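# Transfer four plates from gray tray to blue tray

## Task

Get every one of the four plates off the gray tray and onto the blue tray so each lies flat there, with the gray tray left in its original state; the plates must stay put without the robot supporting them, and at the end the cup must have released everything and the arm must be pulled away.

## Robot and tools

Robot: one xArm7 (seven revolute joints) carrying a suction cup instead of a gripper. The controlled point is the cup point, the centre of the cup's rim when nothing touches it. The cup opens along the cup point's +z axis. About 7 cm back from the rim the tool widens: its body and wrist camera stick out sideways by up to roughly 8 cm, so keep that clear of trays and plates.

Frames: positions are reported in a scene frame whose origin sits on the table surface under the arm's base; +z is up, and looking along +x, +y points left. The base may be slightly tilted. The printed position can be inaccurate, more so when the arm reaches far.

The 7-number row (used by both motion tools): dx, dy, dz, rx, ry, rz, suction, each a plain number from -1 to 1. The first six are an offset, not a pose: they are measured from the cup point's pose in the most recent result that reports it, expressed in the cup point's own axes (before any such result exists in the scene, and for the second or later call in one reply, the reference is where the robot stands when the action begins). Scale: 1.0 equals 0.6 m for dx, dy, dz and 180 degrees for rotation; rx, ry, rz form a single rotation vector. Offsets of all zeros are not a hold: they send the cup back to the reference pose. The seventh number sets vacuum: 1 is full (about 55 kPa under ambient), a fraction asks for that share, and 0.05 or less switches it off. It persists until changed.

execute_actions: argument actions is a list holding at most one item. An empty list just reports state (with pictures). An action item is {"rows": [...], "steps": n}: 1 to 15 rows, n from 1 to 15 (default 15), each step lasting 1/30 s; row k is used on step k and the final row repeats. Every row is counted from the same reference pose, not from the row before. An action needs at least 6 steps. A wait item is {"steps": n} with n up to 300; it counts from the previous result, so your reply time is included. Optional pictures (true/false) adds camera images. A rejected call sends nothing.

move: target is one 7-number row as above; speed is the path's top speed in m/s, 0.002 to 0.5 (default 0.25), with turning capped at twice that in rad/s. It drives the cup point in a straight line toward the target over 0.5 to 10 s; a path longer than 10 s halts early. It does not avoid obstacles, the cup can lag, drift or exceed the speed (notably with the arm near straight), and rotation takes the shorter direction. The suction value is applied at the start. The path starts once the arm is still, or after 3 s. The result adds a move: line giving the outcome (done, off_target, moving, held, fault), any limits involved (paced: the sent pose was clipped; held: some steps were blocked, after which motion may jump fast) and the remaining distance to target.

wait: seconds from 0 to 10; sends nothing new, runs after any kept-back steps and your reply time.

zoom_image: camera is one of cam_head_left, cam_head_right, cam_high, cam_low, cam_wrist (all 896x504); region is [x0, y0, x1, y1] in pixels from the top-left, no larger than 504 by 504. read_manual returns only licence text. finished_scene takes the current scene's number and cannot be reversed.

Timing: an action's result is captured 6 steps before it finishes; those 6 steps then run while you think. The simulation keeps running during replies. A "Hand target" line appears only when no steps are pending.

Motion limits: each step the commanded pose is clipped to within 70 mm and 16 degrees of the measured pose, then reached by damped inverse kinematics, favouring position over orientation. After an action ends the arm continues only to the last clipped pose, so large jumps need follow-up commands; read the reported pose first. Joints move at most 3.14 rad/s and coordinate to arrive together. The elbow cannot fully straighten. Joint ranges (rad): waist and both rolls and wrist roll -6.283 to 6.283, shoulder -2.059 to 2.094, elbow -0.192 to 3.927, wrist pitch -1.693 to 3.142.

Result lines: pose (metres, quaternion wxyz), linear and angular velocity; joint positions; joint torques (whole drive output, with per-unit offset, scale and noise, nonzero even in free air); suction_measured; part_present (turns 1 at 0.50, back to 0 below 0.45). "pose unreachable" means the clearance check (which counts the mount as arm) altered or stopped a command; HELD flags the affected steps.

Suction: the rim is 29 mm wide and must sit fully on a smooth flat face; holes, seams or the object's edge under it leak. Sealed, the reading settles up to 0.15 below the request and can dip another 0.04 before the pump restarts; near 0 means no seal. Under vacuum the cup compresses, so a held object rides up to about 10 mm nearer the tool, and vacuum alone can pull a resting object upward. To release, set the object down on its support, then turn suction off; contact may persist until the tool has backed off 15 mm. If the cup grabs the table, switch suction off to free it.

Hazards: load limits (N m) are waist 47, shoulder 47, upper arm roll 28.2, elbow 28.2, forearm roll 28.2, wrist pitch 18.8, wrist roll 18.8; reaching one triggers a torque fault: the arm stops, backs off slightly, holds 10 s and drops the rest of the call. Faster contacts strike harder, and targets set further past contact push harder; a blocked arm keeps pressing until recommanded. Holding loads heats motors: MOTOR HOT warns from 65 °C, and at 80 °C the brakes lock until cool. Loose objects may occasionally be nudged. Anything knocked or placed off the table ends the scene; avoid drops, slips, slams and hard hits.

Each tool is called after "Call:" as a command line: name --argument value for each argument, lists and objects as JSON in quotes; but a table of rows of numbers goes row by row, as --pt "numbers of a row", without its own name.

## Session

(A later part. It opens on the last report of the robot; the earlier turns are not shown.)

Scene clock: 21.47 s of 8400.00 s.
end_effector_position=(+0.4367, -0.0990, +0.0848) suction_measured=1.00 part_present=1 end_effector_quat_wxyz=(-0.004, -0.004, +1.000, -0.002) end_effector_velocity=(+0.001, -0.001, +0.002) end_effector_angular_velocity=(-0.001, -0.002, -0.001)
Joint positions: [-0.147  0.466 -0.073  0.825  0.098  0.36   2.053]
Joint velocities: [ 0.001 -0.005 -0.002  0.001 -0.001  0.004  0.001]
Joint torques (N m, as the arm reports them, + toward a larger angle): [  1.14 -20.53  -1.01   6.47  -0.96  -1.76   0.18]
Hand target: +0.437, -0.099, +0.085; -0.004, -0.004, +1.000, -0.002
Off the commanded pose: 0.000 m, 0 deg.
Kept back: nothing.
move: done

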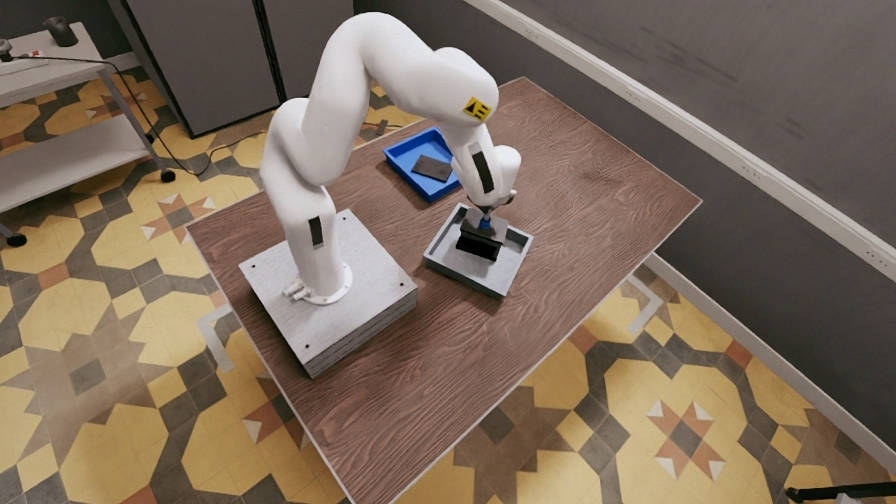

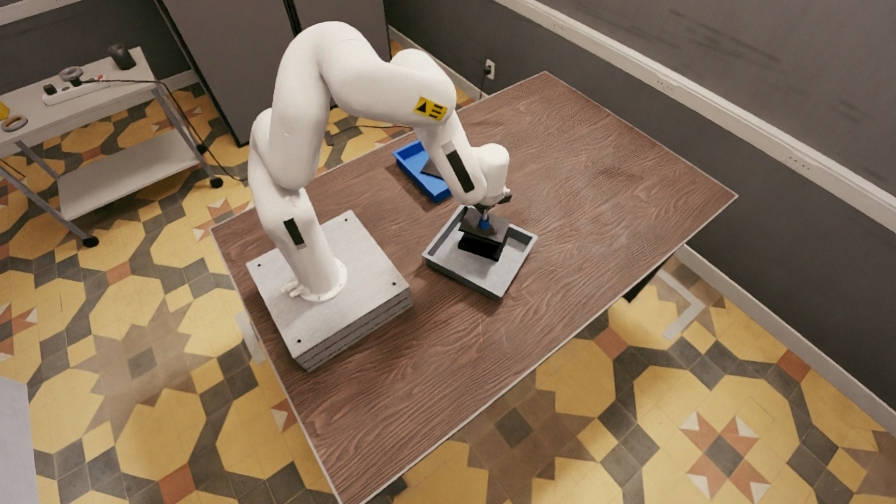

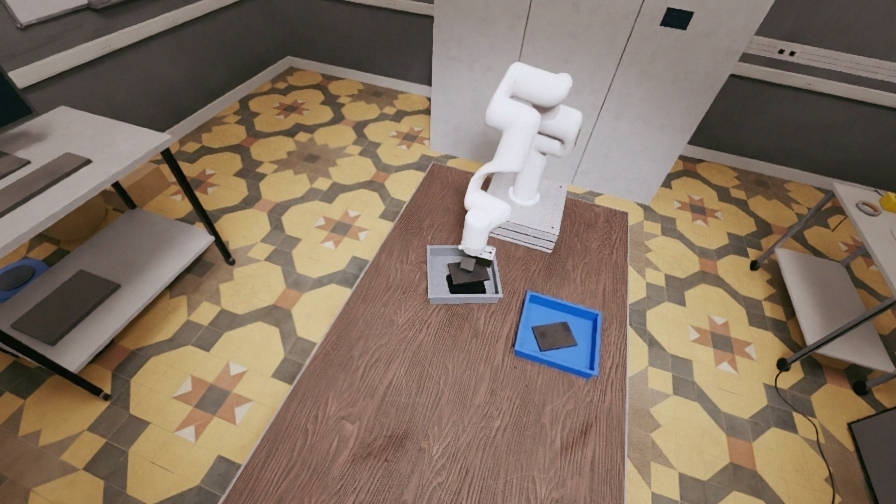

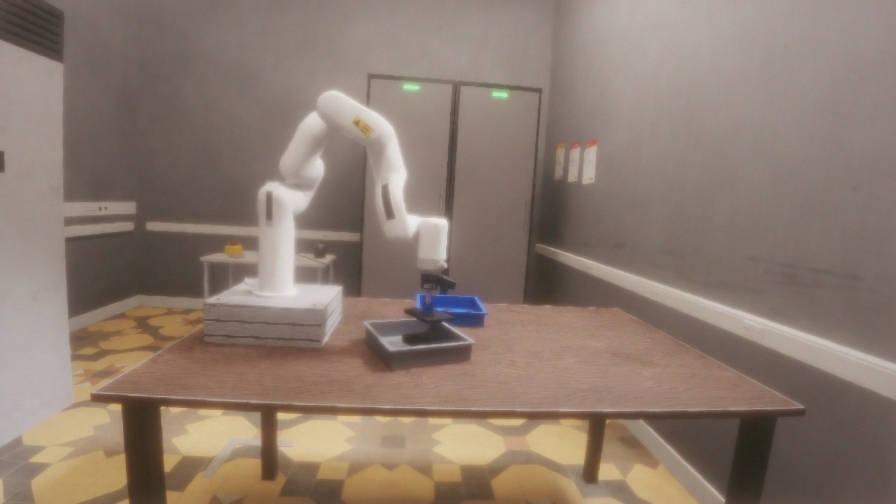

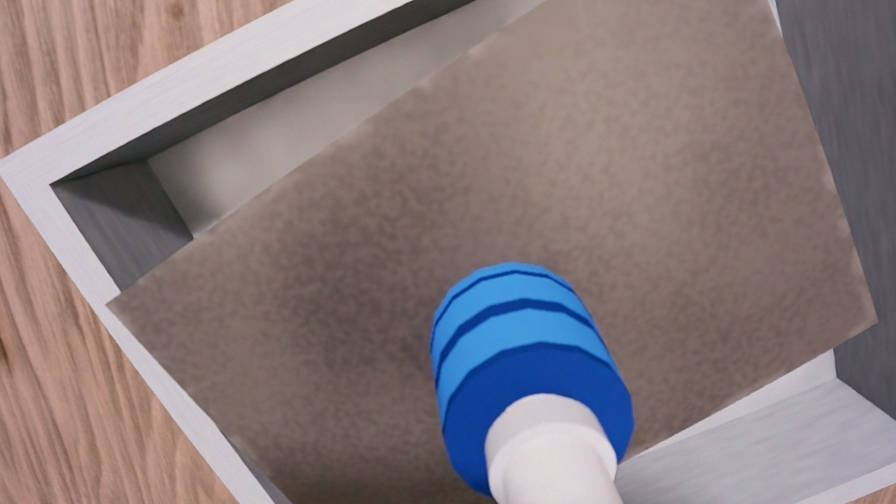

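The next plate looks different.

Call:
move --target '[-0.15,0.54,0,0,0,0,1]' --speed 0.3

Call:
move --target '[0,0,0.115,0,0,0,1]' --speed 0.07

Scene clock: 23.40 s of 8400.00 s.
end_effector_position=(+0.5239, +0.2254, +0.0818) suction_measured=0.98 part_present=1 end_effector_quat_wxyz=(-0.005, -0.004, +1.000, -0.001) end_effector_velocity=(-0.002, +0.009, +0.000) end_effector_angular_velocity=(+0.003, +0.002, +0.012)
Joint positions: [ 0.402  0.733 -0.004  1.34   0.008  0.604  2.749]
Joint velocities: [ 0.008  0.004  0.007  0.01  -0.001  0.006  0.002]
Joint torques (N m, as the arm reports them, + toward a larger angle): [  0.08 -26.44  -0.64   8.01  -1.01  -1.77   0.17]
Hand target: +0.524, +0.226, +0.082; -0.005, -0.004, +1.000, -0.001
Off the commanded pose: 0.001 m, 0 deg.
Kept back: nothing.
move: done

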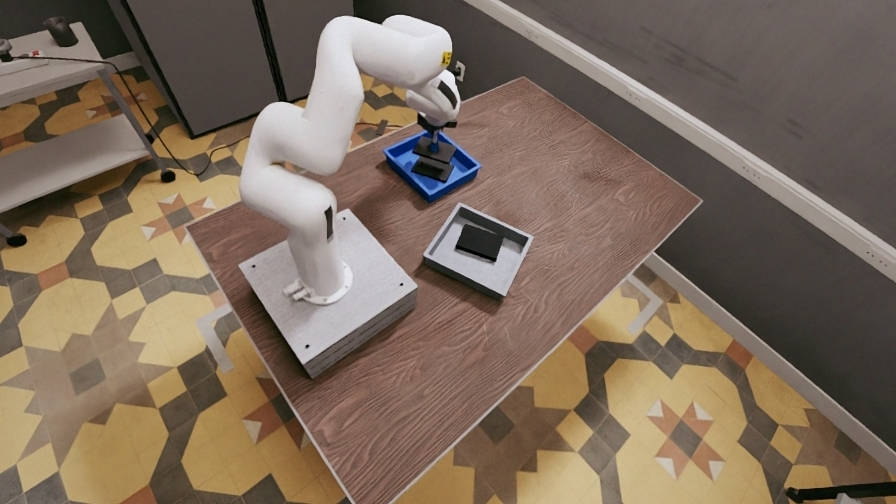

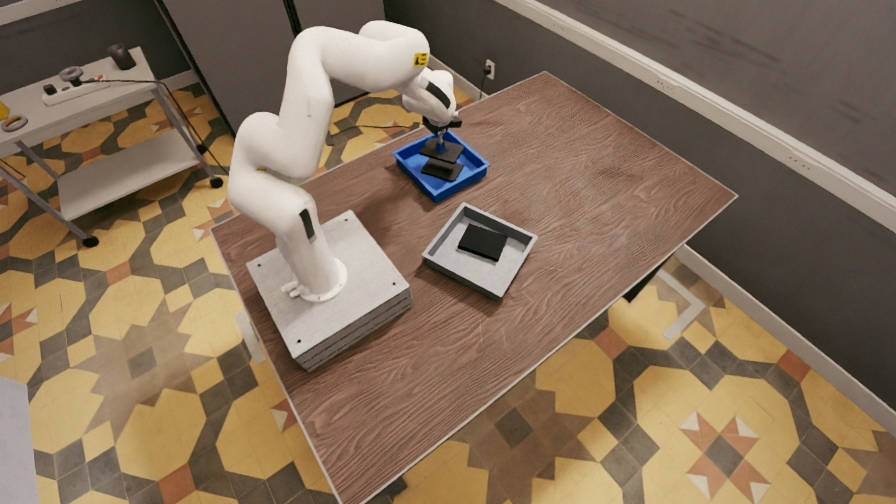

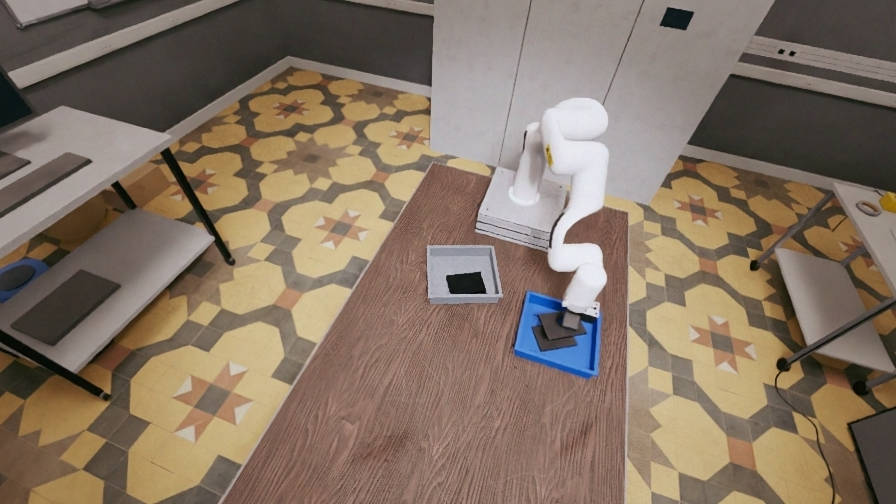

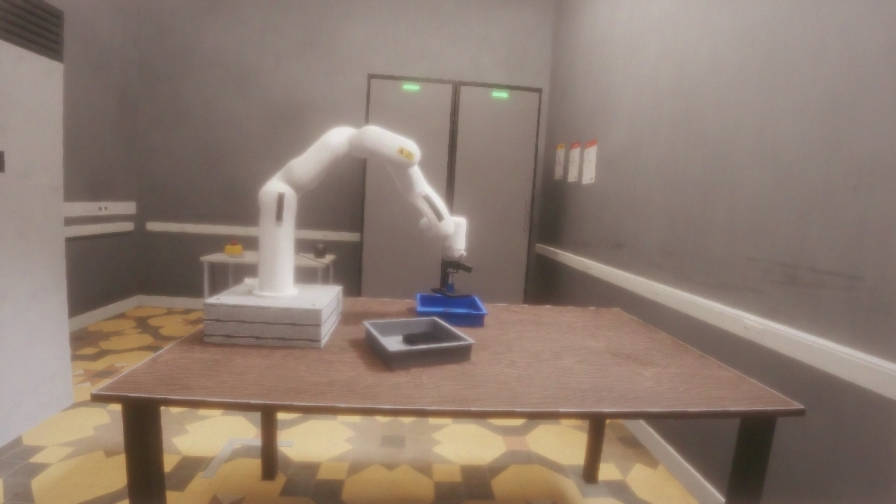

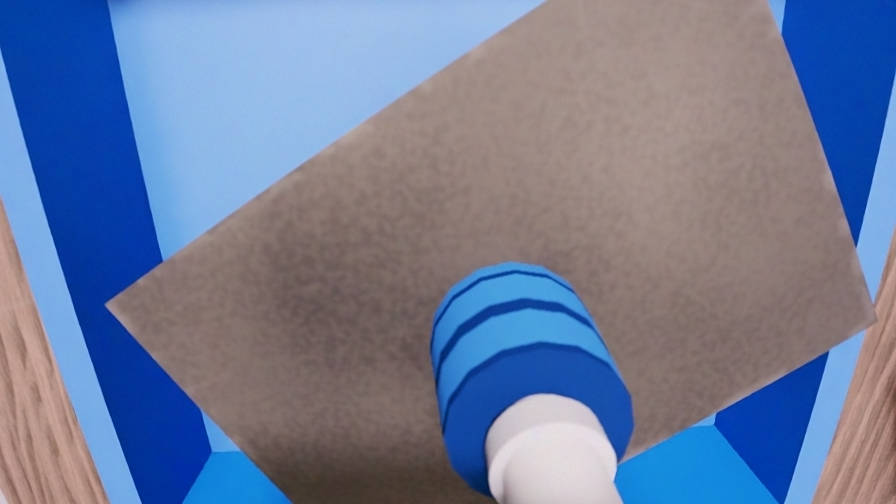

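Scene clock: 24.77 s of 8400.00 s.
end_effector_position=(+0.5234, +0.2250, +0.0132) suction_measured=0.98 part_present=1 end_effector_quat_wxyz=(-0.005, -0.003, +1.000, -0.001) end_effector_velocity=(+0.000, -0.001, -0.001) end_effector_angular_velocity=(-0.000, -0.000, -0.002)
Joint positions: [ 0.401  0.902 -0.003  1.4    0.009  0.495  2.748]
Joint velocities: [-0.001  0.003 -0.     0.001  0.001 -0.002  0.   ]
Joint torques (N m, as the arm reports them, + toward a larger angle): [  1.48 -27.4   -0.18   7.7   -1.17  -1.68  -0.1 ]
Hand target: +0.523, +0.225, +0.013; -0.005, -0.003, +1.000, -0.002
Off the commanded pose: 0.000 m, 0 deg.
Kept back: nothing.
move: done

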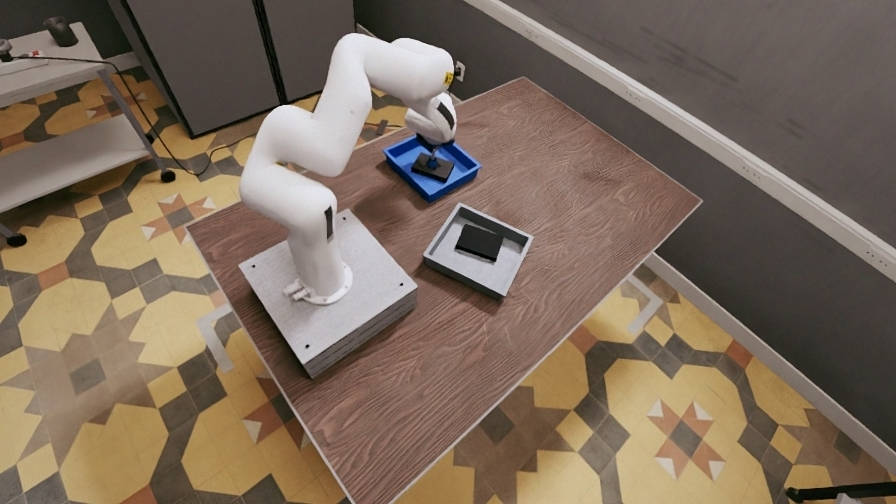

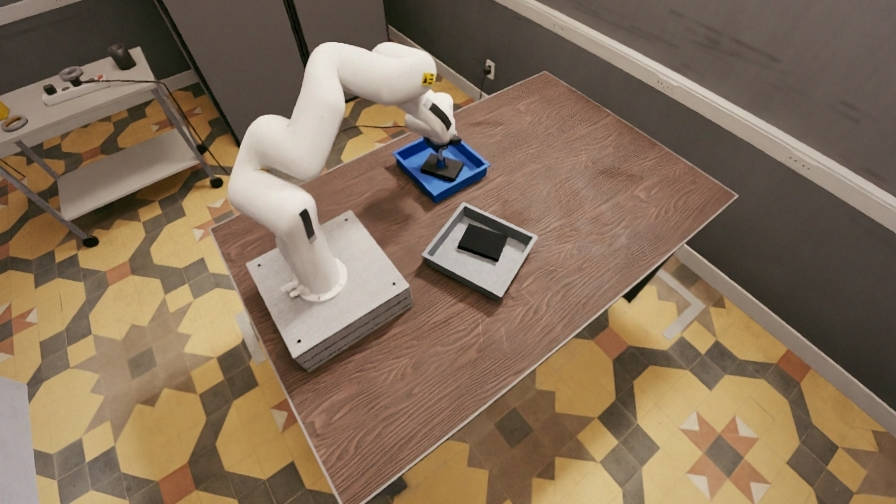

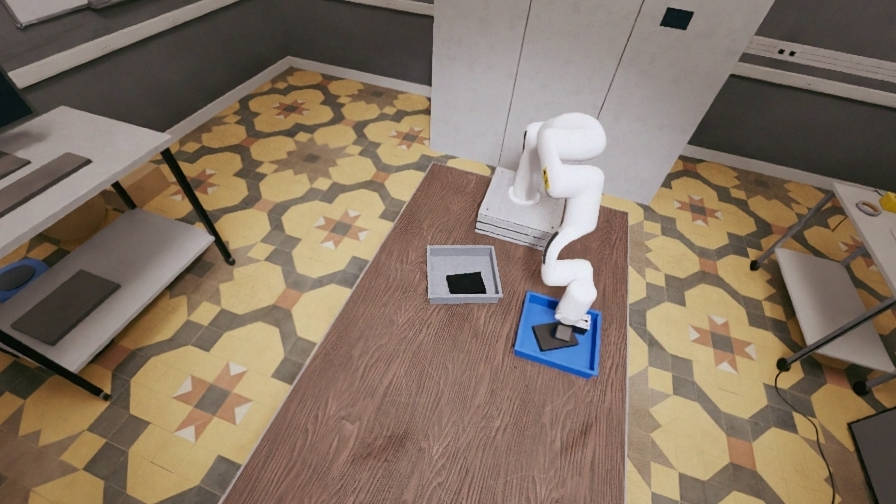

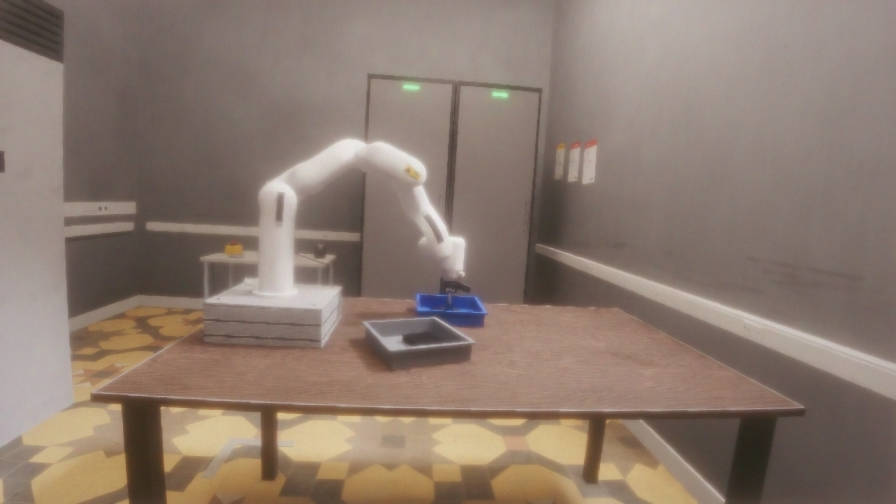

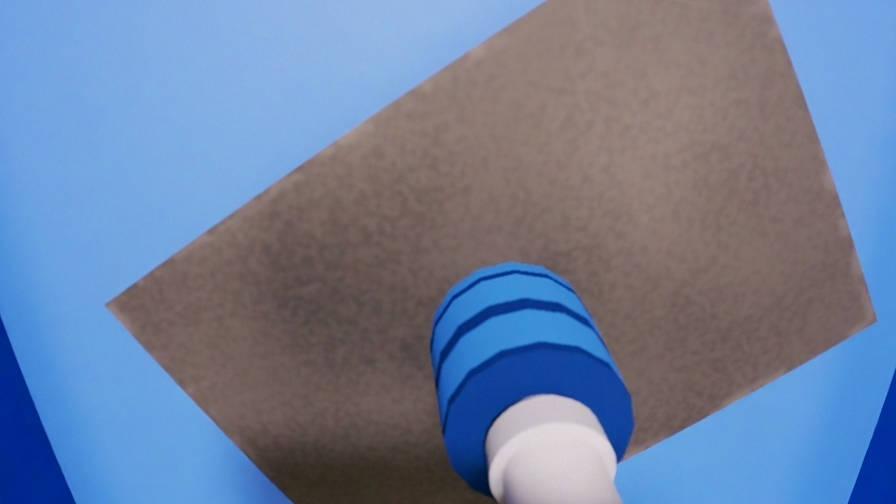

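Call:
execute_actions --actions '[{"rows":[[0,0,0.002,0,0,0,1],[0,0,0.002,0,0,0,1],[0,0,0.002,0,0,0,1],[0,0,0.002,0,0,0,1],[0,0,0.002,0,0,0,1],[0,0,0.002,0,0,0,0]],"steps":13}]' --pictures true

Call:
move --target '[0,0,-0.115,0,0,0,0]'

Call:
move --target '[0.15,-0.54,0,0,0,0,0]' --speed 0.4

Scene clock: 25.20 s of 8400.00 s.
end_effector_position=(+0.5242, +0.2253, +0.0131) suction_measured=0.00 part_present=0 end_effector_quat_wxyz=(-0.004, -0.003, +1.000, -0.001) end_effector_velocity=(+0.016, +0.008, +0.018) end_effector_angular_velocity=(+0.017, -0.037, -0.000)
Joint positions: [ 0.401  0.904 -0.003  1.402  0.009  0.494  2.748]
Joint velocities: [ 0.    -0.02   0.001  0.021  0.     0.     0.001]
Joint torques (N m, as the arm reports them, + toward a larger angle): [  0.76 -22.8   -0.4    6.56  -1.08  -1.68   0.29]
Steps of this call (steps 1 to 6: nothing new was sent; steps 7 to 13: the first 7 steps of this action). Readings (end_effector_position | what the end effector reports):
7: (+0.5233, +0.2249, +0.0130) | suction_measured=0.98 part_present=1
8: (+0.5234, +0.2249, +0.0129) | suction_measured=0.98 part_present=1
10: (+0.5235, +0.2250, +0.0126) | suction_measured=0.96 part_present=1
13: the state above

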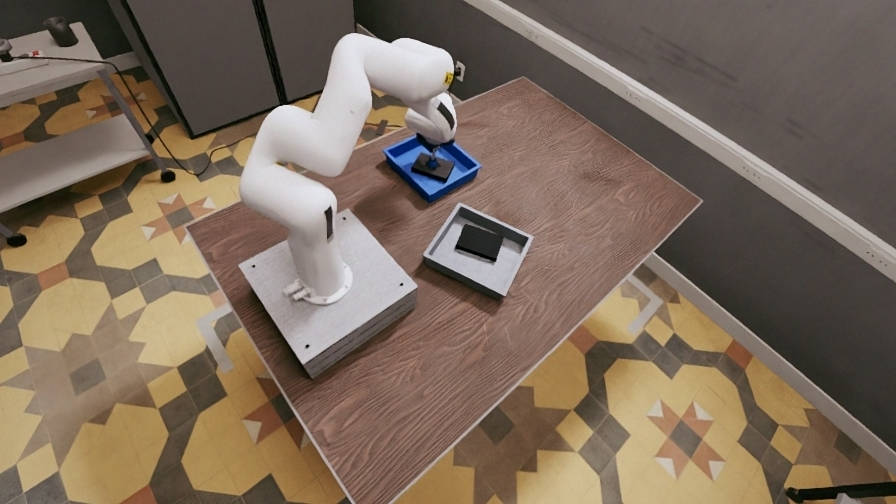

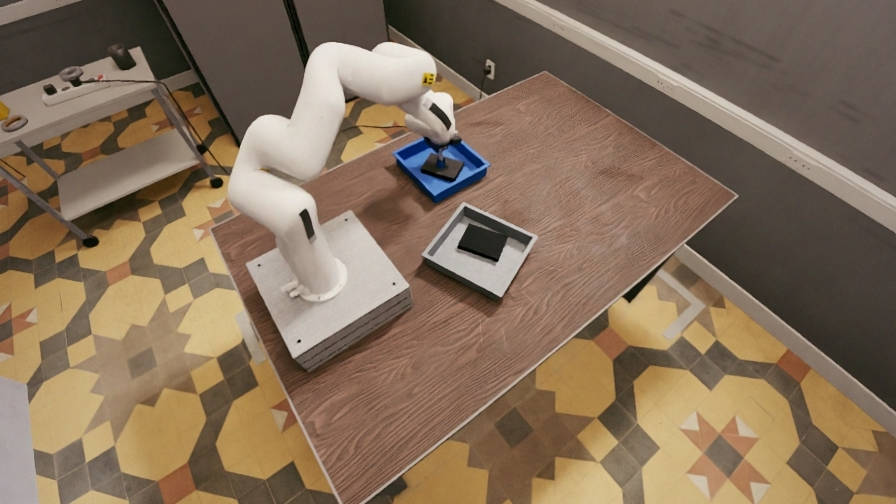

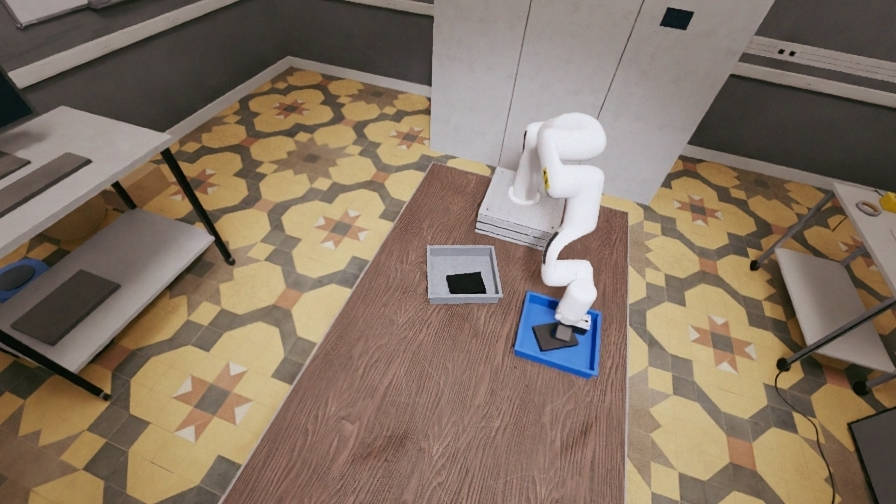

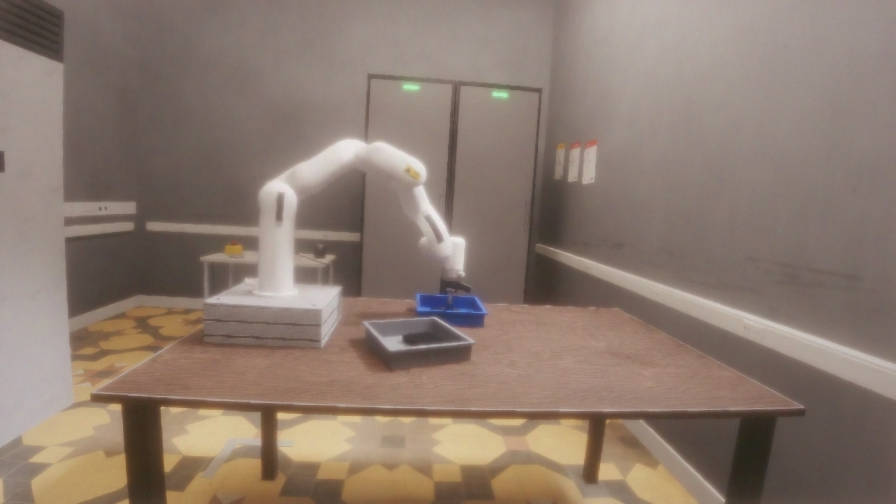

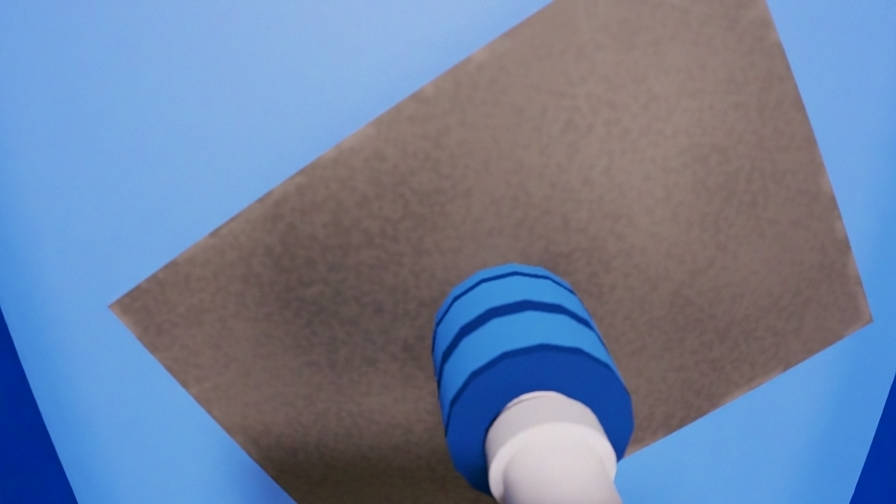

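Scene clock: 26.30 s of 8400.00 s.
end_effector_position=(+0.5245, +0.2257, +0.0813) suction_measured=0.00 part_present=0 end_effector_quat_wxyz=(-0.004, -0.004, +1.000, -0.001) end_effector_velocity=(+0.003, +0.001, +0.005) end_effector_angular_velocity=(+0.004, -0.008, +0.000)
Joint positions: [ 0.402  0.735 -0.004  1.341  0.008  0.602  2.749]
Joint velocities: [ 0.    -0.008  0.     0.002  0.     0.002 -0.   ]
Joint torques (N m, as the arm reports them, + toward a larger angle): [  0.48 -26.21  -0.21   8.02  -1.21  -1.52   0.19]
Hand target: +0.525, +0.226, +0.082; -0.003, -0.004, +1.000, -0.001
Off your previous action's commanded pose: 0.001 m, 0 deg at its last step (step 6 of this call).
Off the commanded pose: 0.001 m, 0 deg.
Kept back: nothing.
move: done

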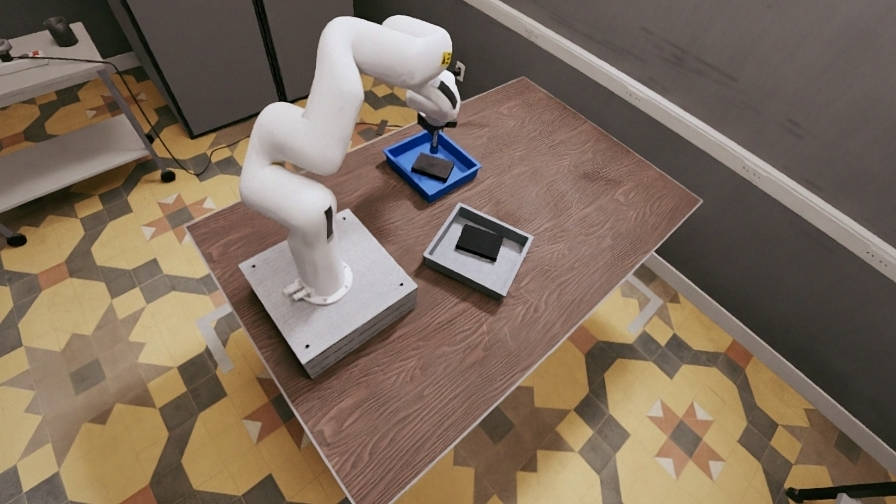

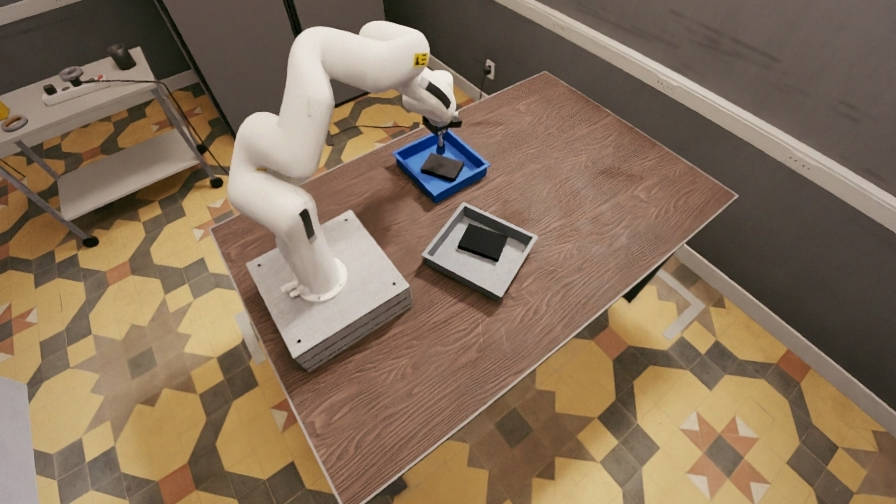

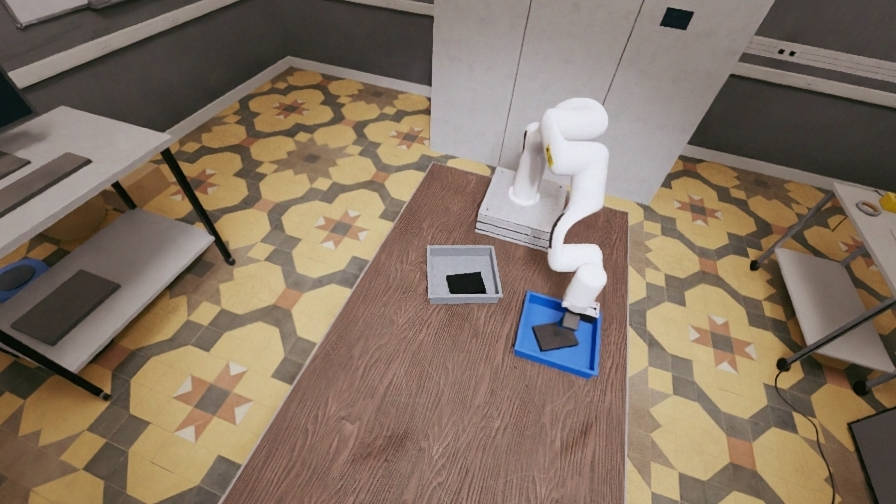

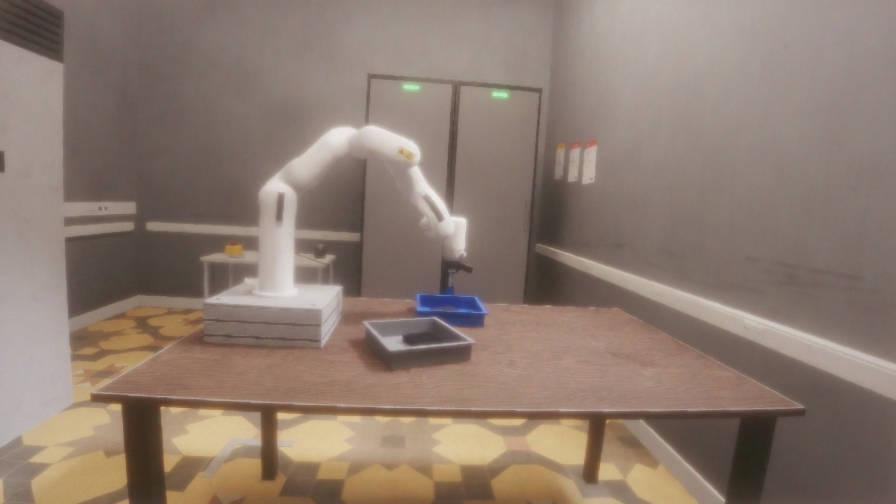

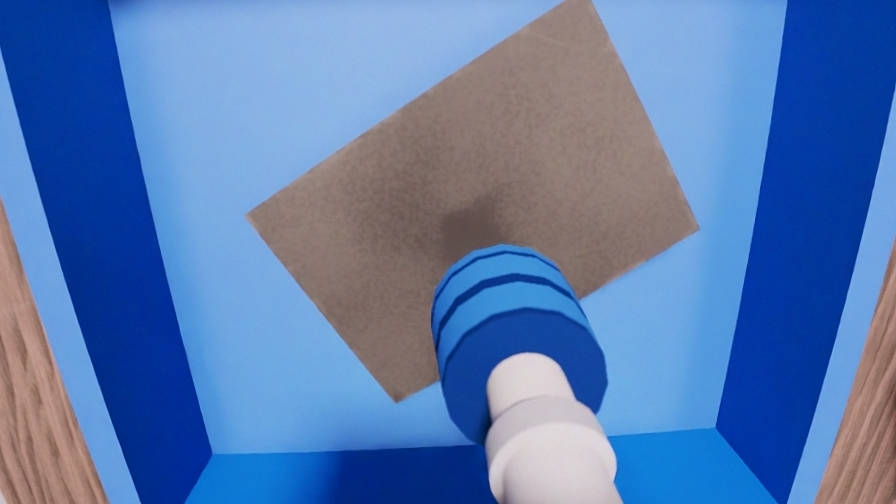

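Scene clock: 27.73 s of 8400.00 s.
end_effector_position=(+0.4373, -0.0983, +0.0839) suction_measured=0.00 part_present=0 end_effector_quat_wxyz=(-0.003, -0.005, +1.000, -0.002) end_effector_velocity=(-0.002, -0.007, +0.000) end_effector_angular_velocity=(+0.003, -0.000, -0.007)
Joint positions: [-0.147  0.469 -0.07   0.826  0.099  0.356  2.052]
Joint velocities: [-0.017 -0.001  0.001  0.     0.007  0.002 -0.015]
Joint torques (N m, as the arm reports them, + toward a larger angle): [  0.91 -19.94  -0.92   6.51  -0.85  -1.55   0.09]
Hand target: +0.437, -0.099, +0.084; -0.003, -0.004, +1.000, -0.002
Off the commanded pose: 0.001 m, 0 deg.
Kept back: nothing.
move: done

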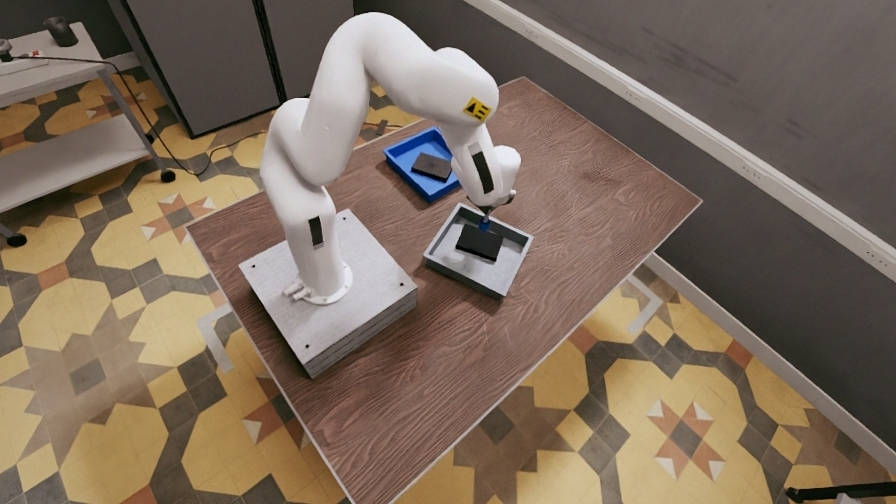

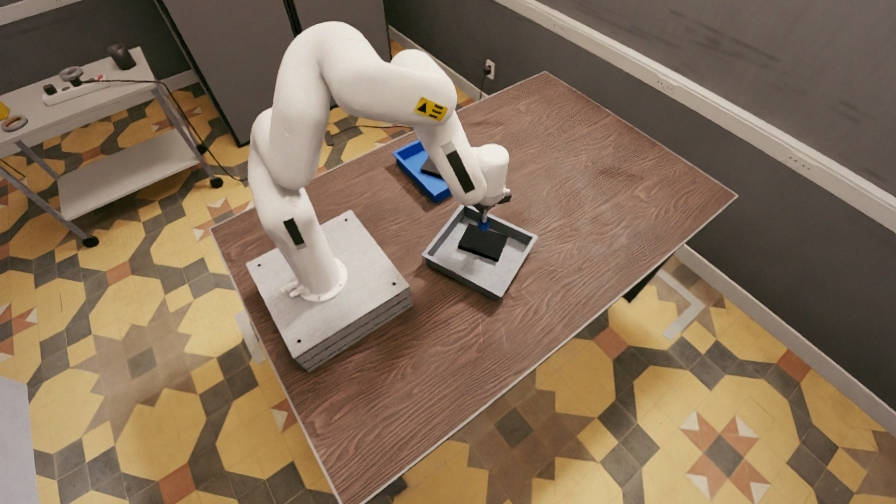

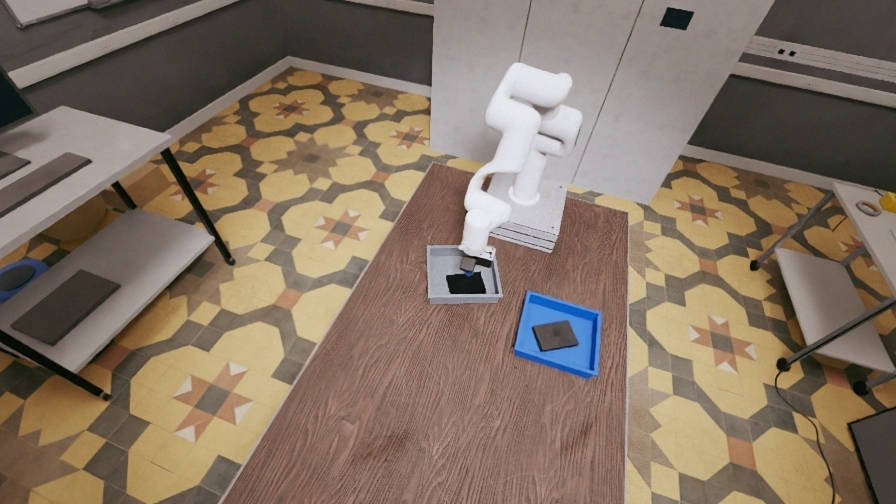

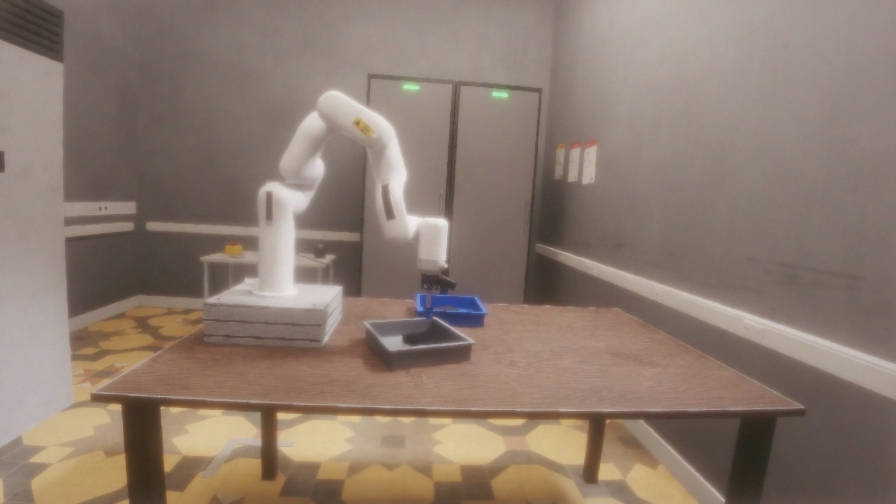

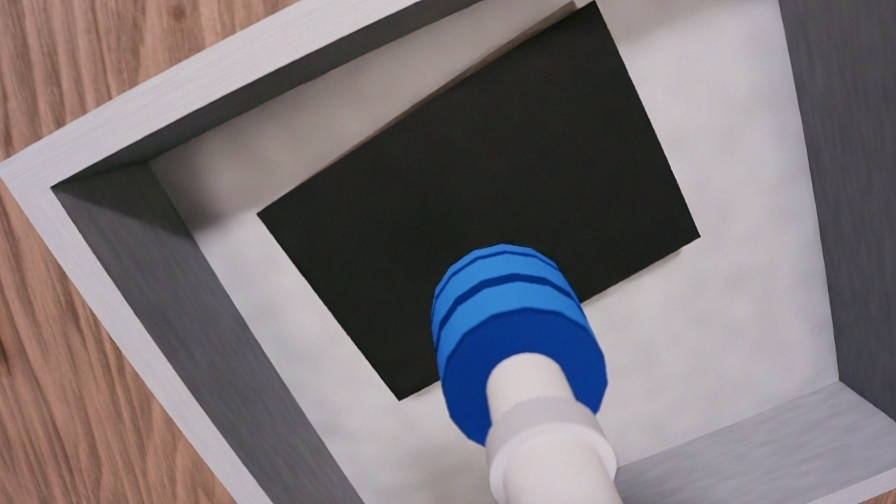

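Call:
move --target '[0,-0.003,0.105,0,0,0,1]' --speed 0.07

Call:
execute_actions --actions '[{"steps":30}]'

Scene clock: 29.23 s of 8400.00 s.
end_effector_position=(+0.4367, -0.1005, +0.0210) suction_measured=0.38 part_present=0 end_effector_quat_wxyz=(-0.003, -0.004, +1.000, -0.002) end_effector_velocity=(+0.001, -0.000, -0.001) end_effector_angular_velocity=(-0.000, -0.002, +0.000)
Joint positions: [-0.175  0.663 -0.04   0.884  0.125  0.218  2.027]
Joint velocities: [-0.     0.004  0.001  0.003  0.    -0.002 -0.   ]
Joint torques (N m, as the arm reports them, + toward a larger angle): [  0.57 -21.56  -0.74   5.81  -1.23  -1.56   0.16]
Hand target: +0.437, -0.100, +0.021; -0.003, -0.004, +1.000, -0.002
Off the commanded pose: 0.000 m, 0 deg.
Kept back: nothing.
move: done

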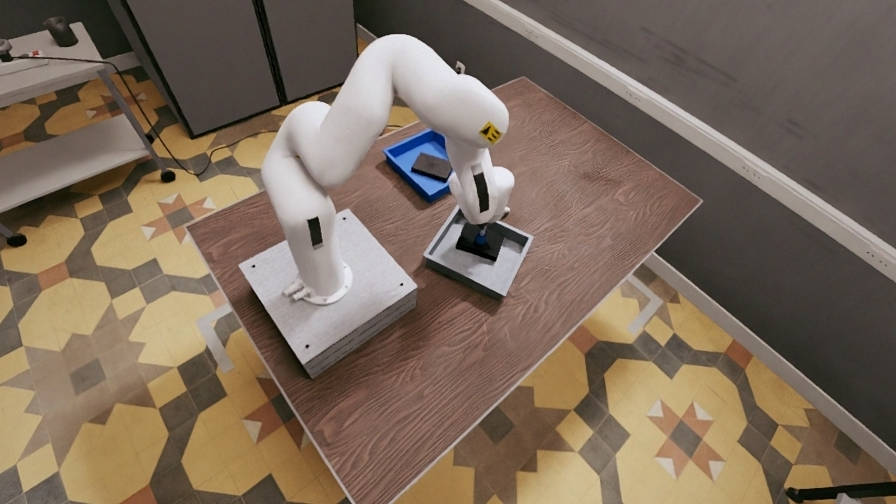

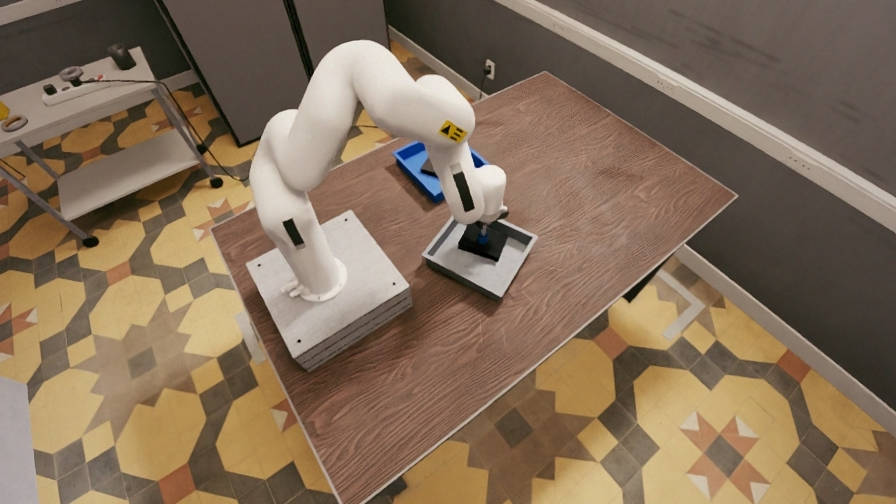

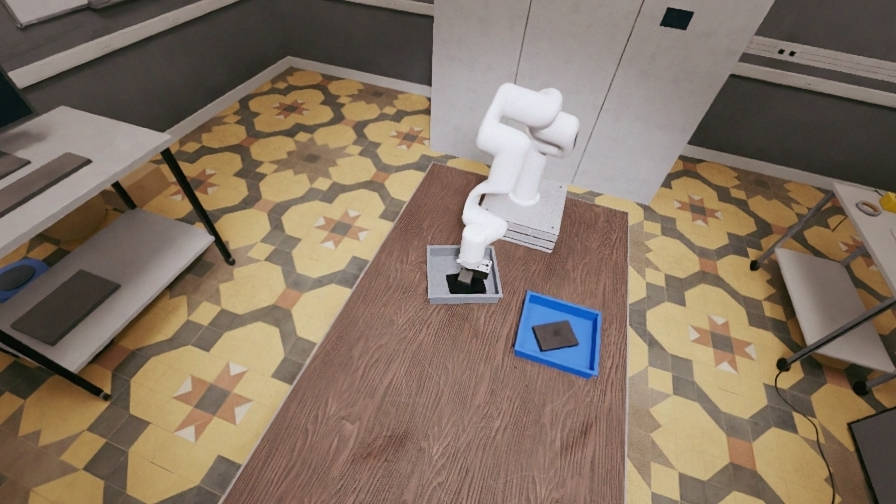

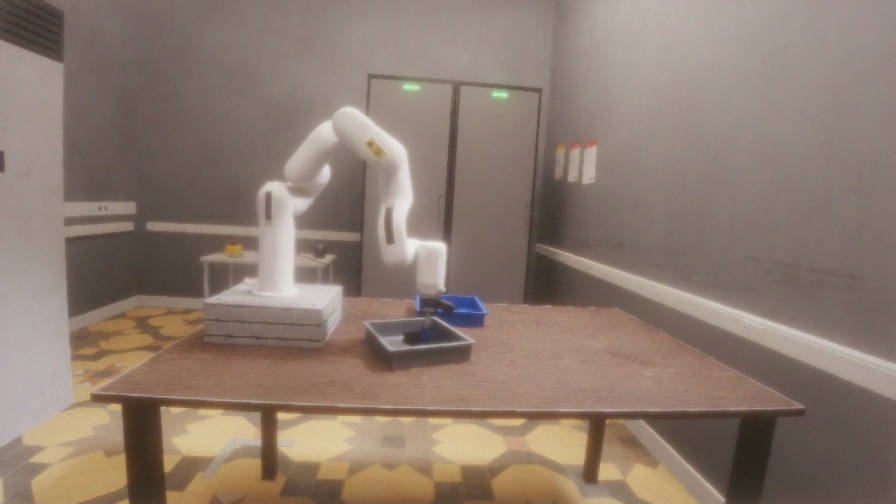

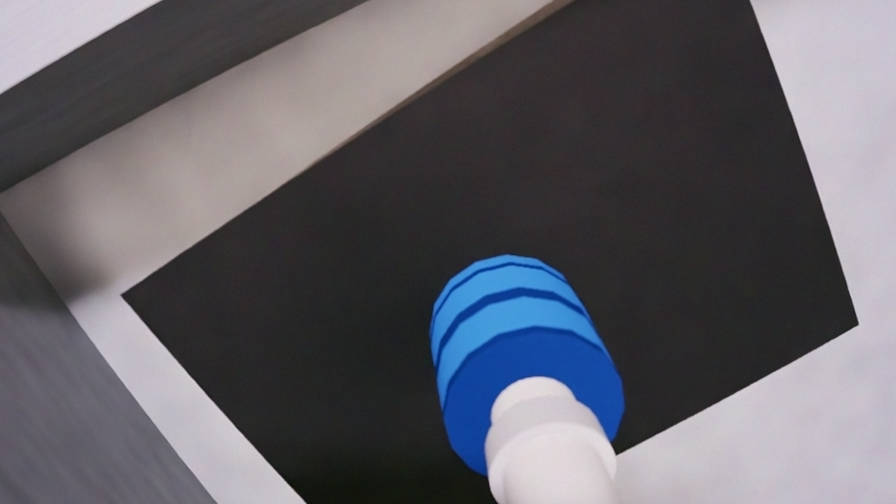

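Scene clock: 30.23 s of 8400.00 s.
end_effector_position=(+0.4366, -0.1005, +0.0208) suction_measured=0.99 part_present=1 end_effector_quat_wxyz=(-0.003, -0.004, +1.000, -0.002) end_effector_velocity=(+0.000, -0.000, +0.000) end_effector_angular_velocity=(+0.000, -0.000, -0.002)
Joint positions: [-0.175  0.664 -0.04   0.884  0.125  0.218  2.027]
Joint velocities: [-0.    -0.     0.     0.     0.    -0.     0.001]
Joint torques (N m, as the arm reports them, + toward a larger angle): [  0.8  -22.03  -0.79   5.38  -1.01  -1.76   0.23]
Hand target: +0.437, -0.100, +0.021; -0.003, -0.004, +1.000, -0.002
Off the commanded pose: 0.000 m, 0 deg.
Kept back: nothing.
Steps of this call (steps 1 to 30: nothing new was sent). Readings (end_effector_position | what the end effector reports):
1: (+0.4367, -0.1005, +0.0210) | suction_measured=0.41 part_present=0
2: (+0.4367, -0.1005, +0.0210) | suction_measured=0.45 part_present=0
4: (+0.4367, -0.1005, +0.0209) | suction_measured=0.53 part_present=1
8: (+0.4367, -0.1005, +0.0209) | suction_measured=0.74 part_present=1
30: the state above


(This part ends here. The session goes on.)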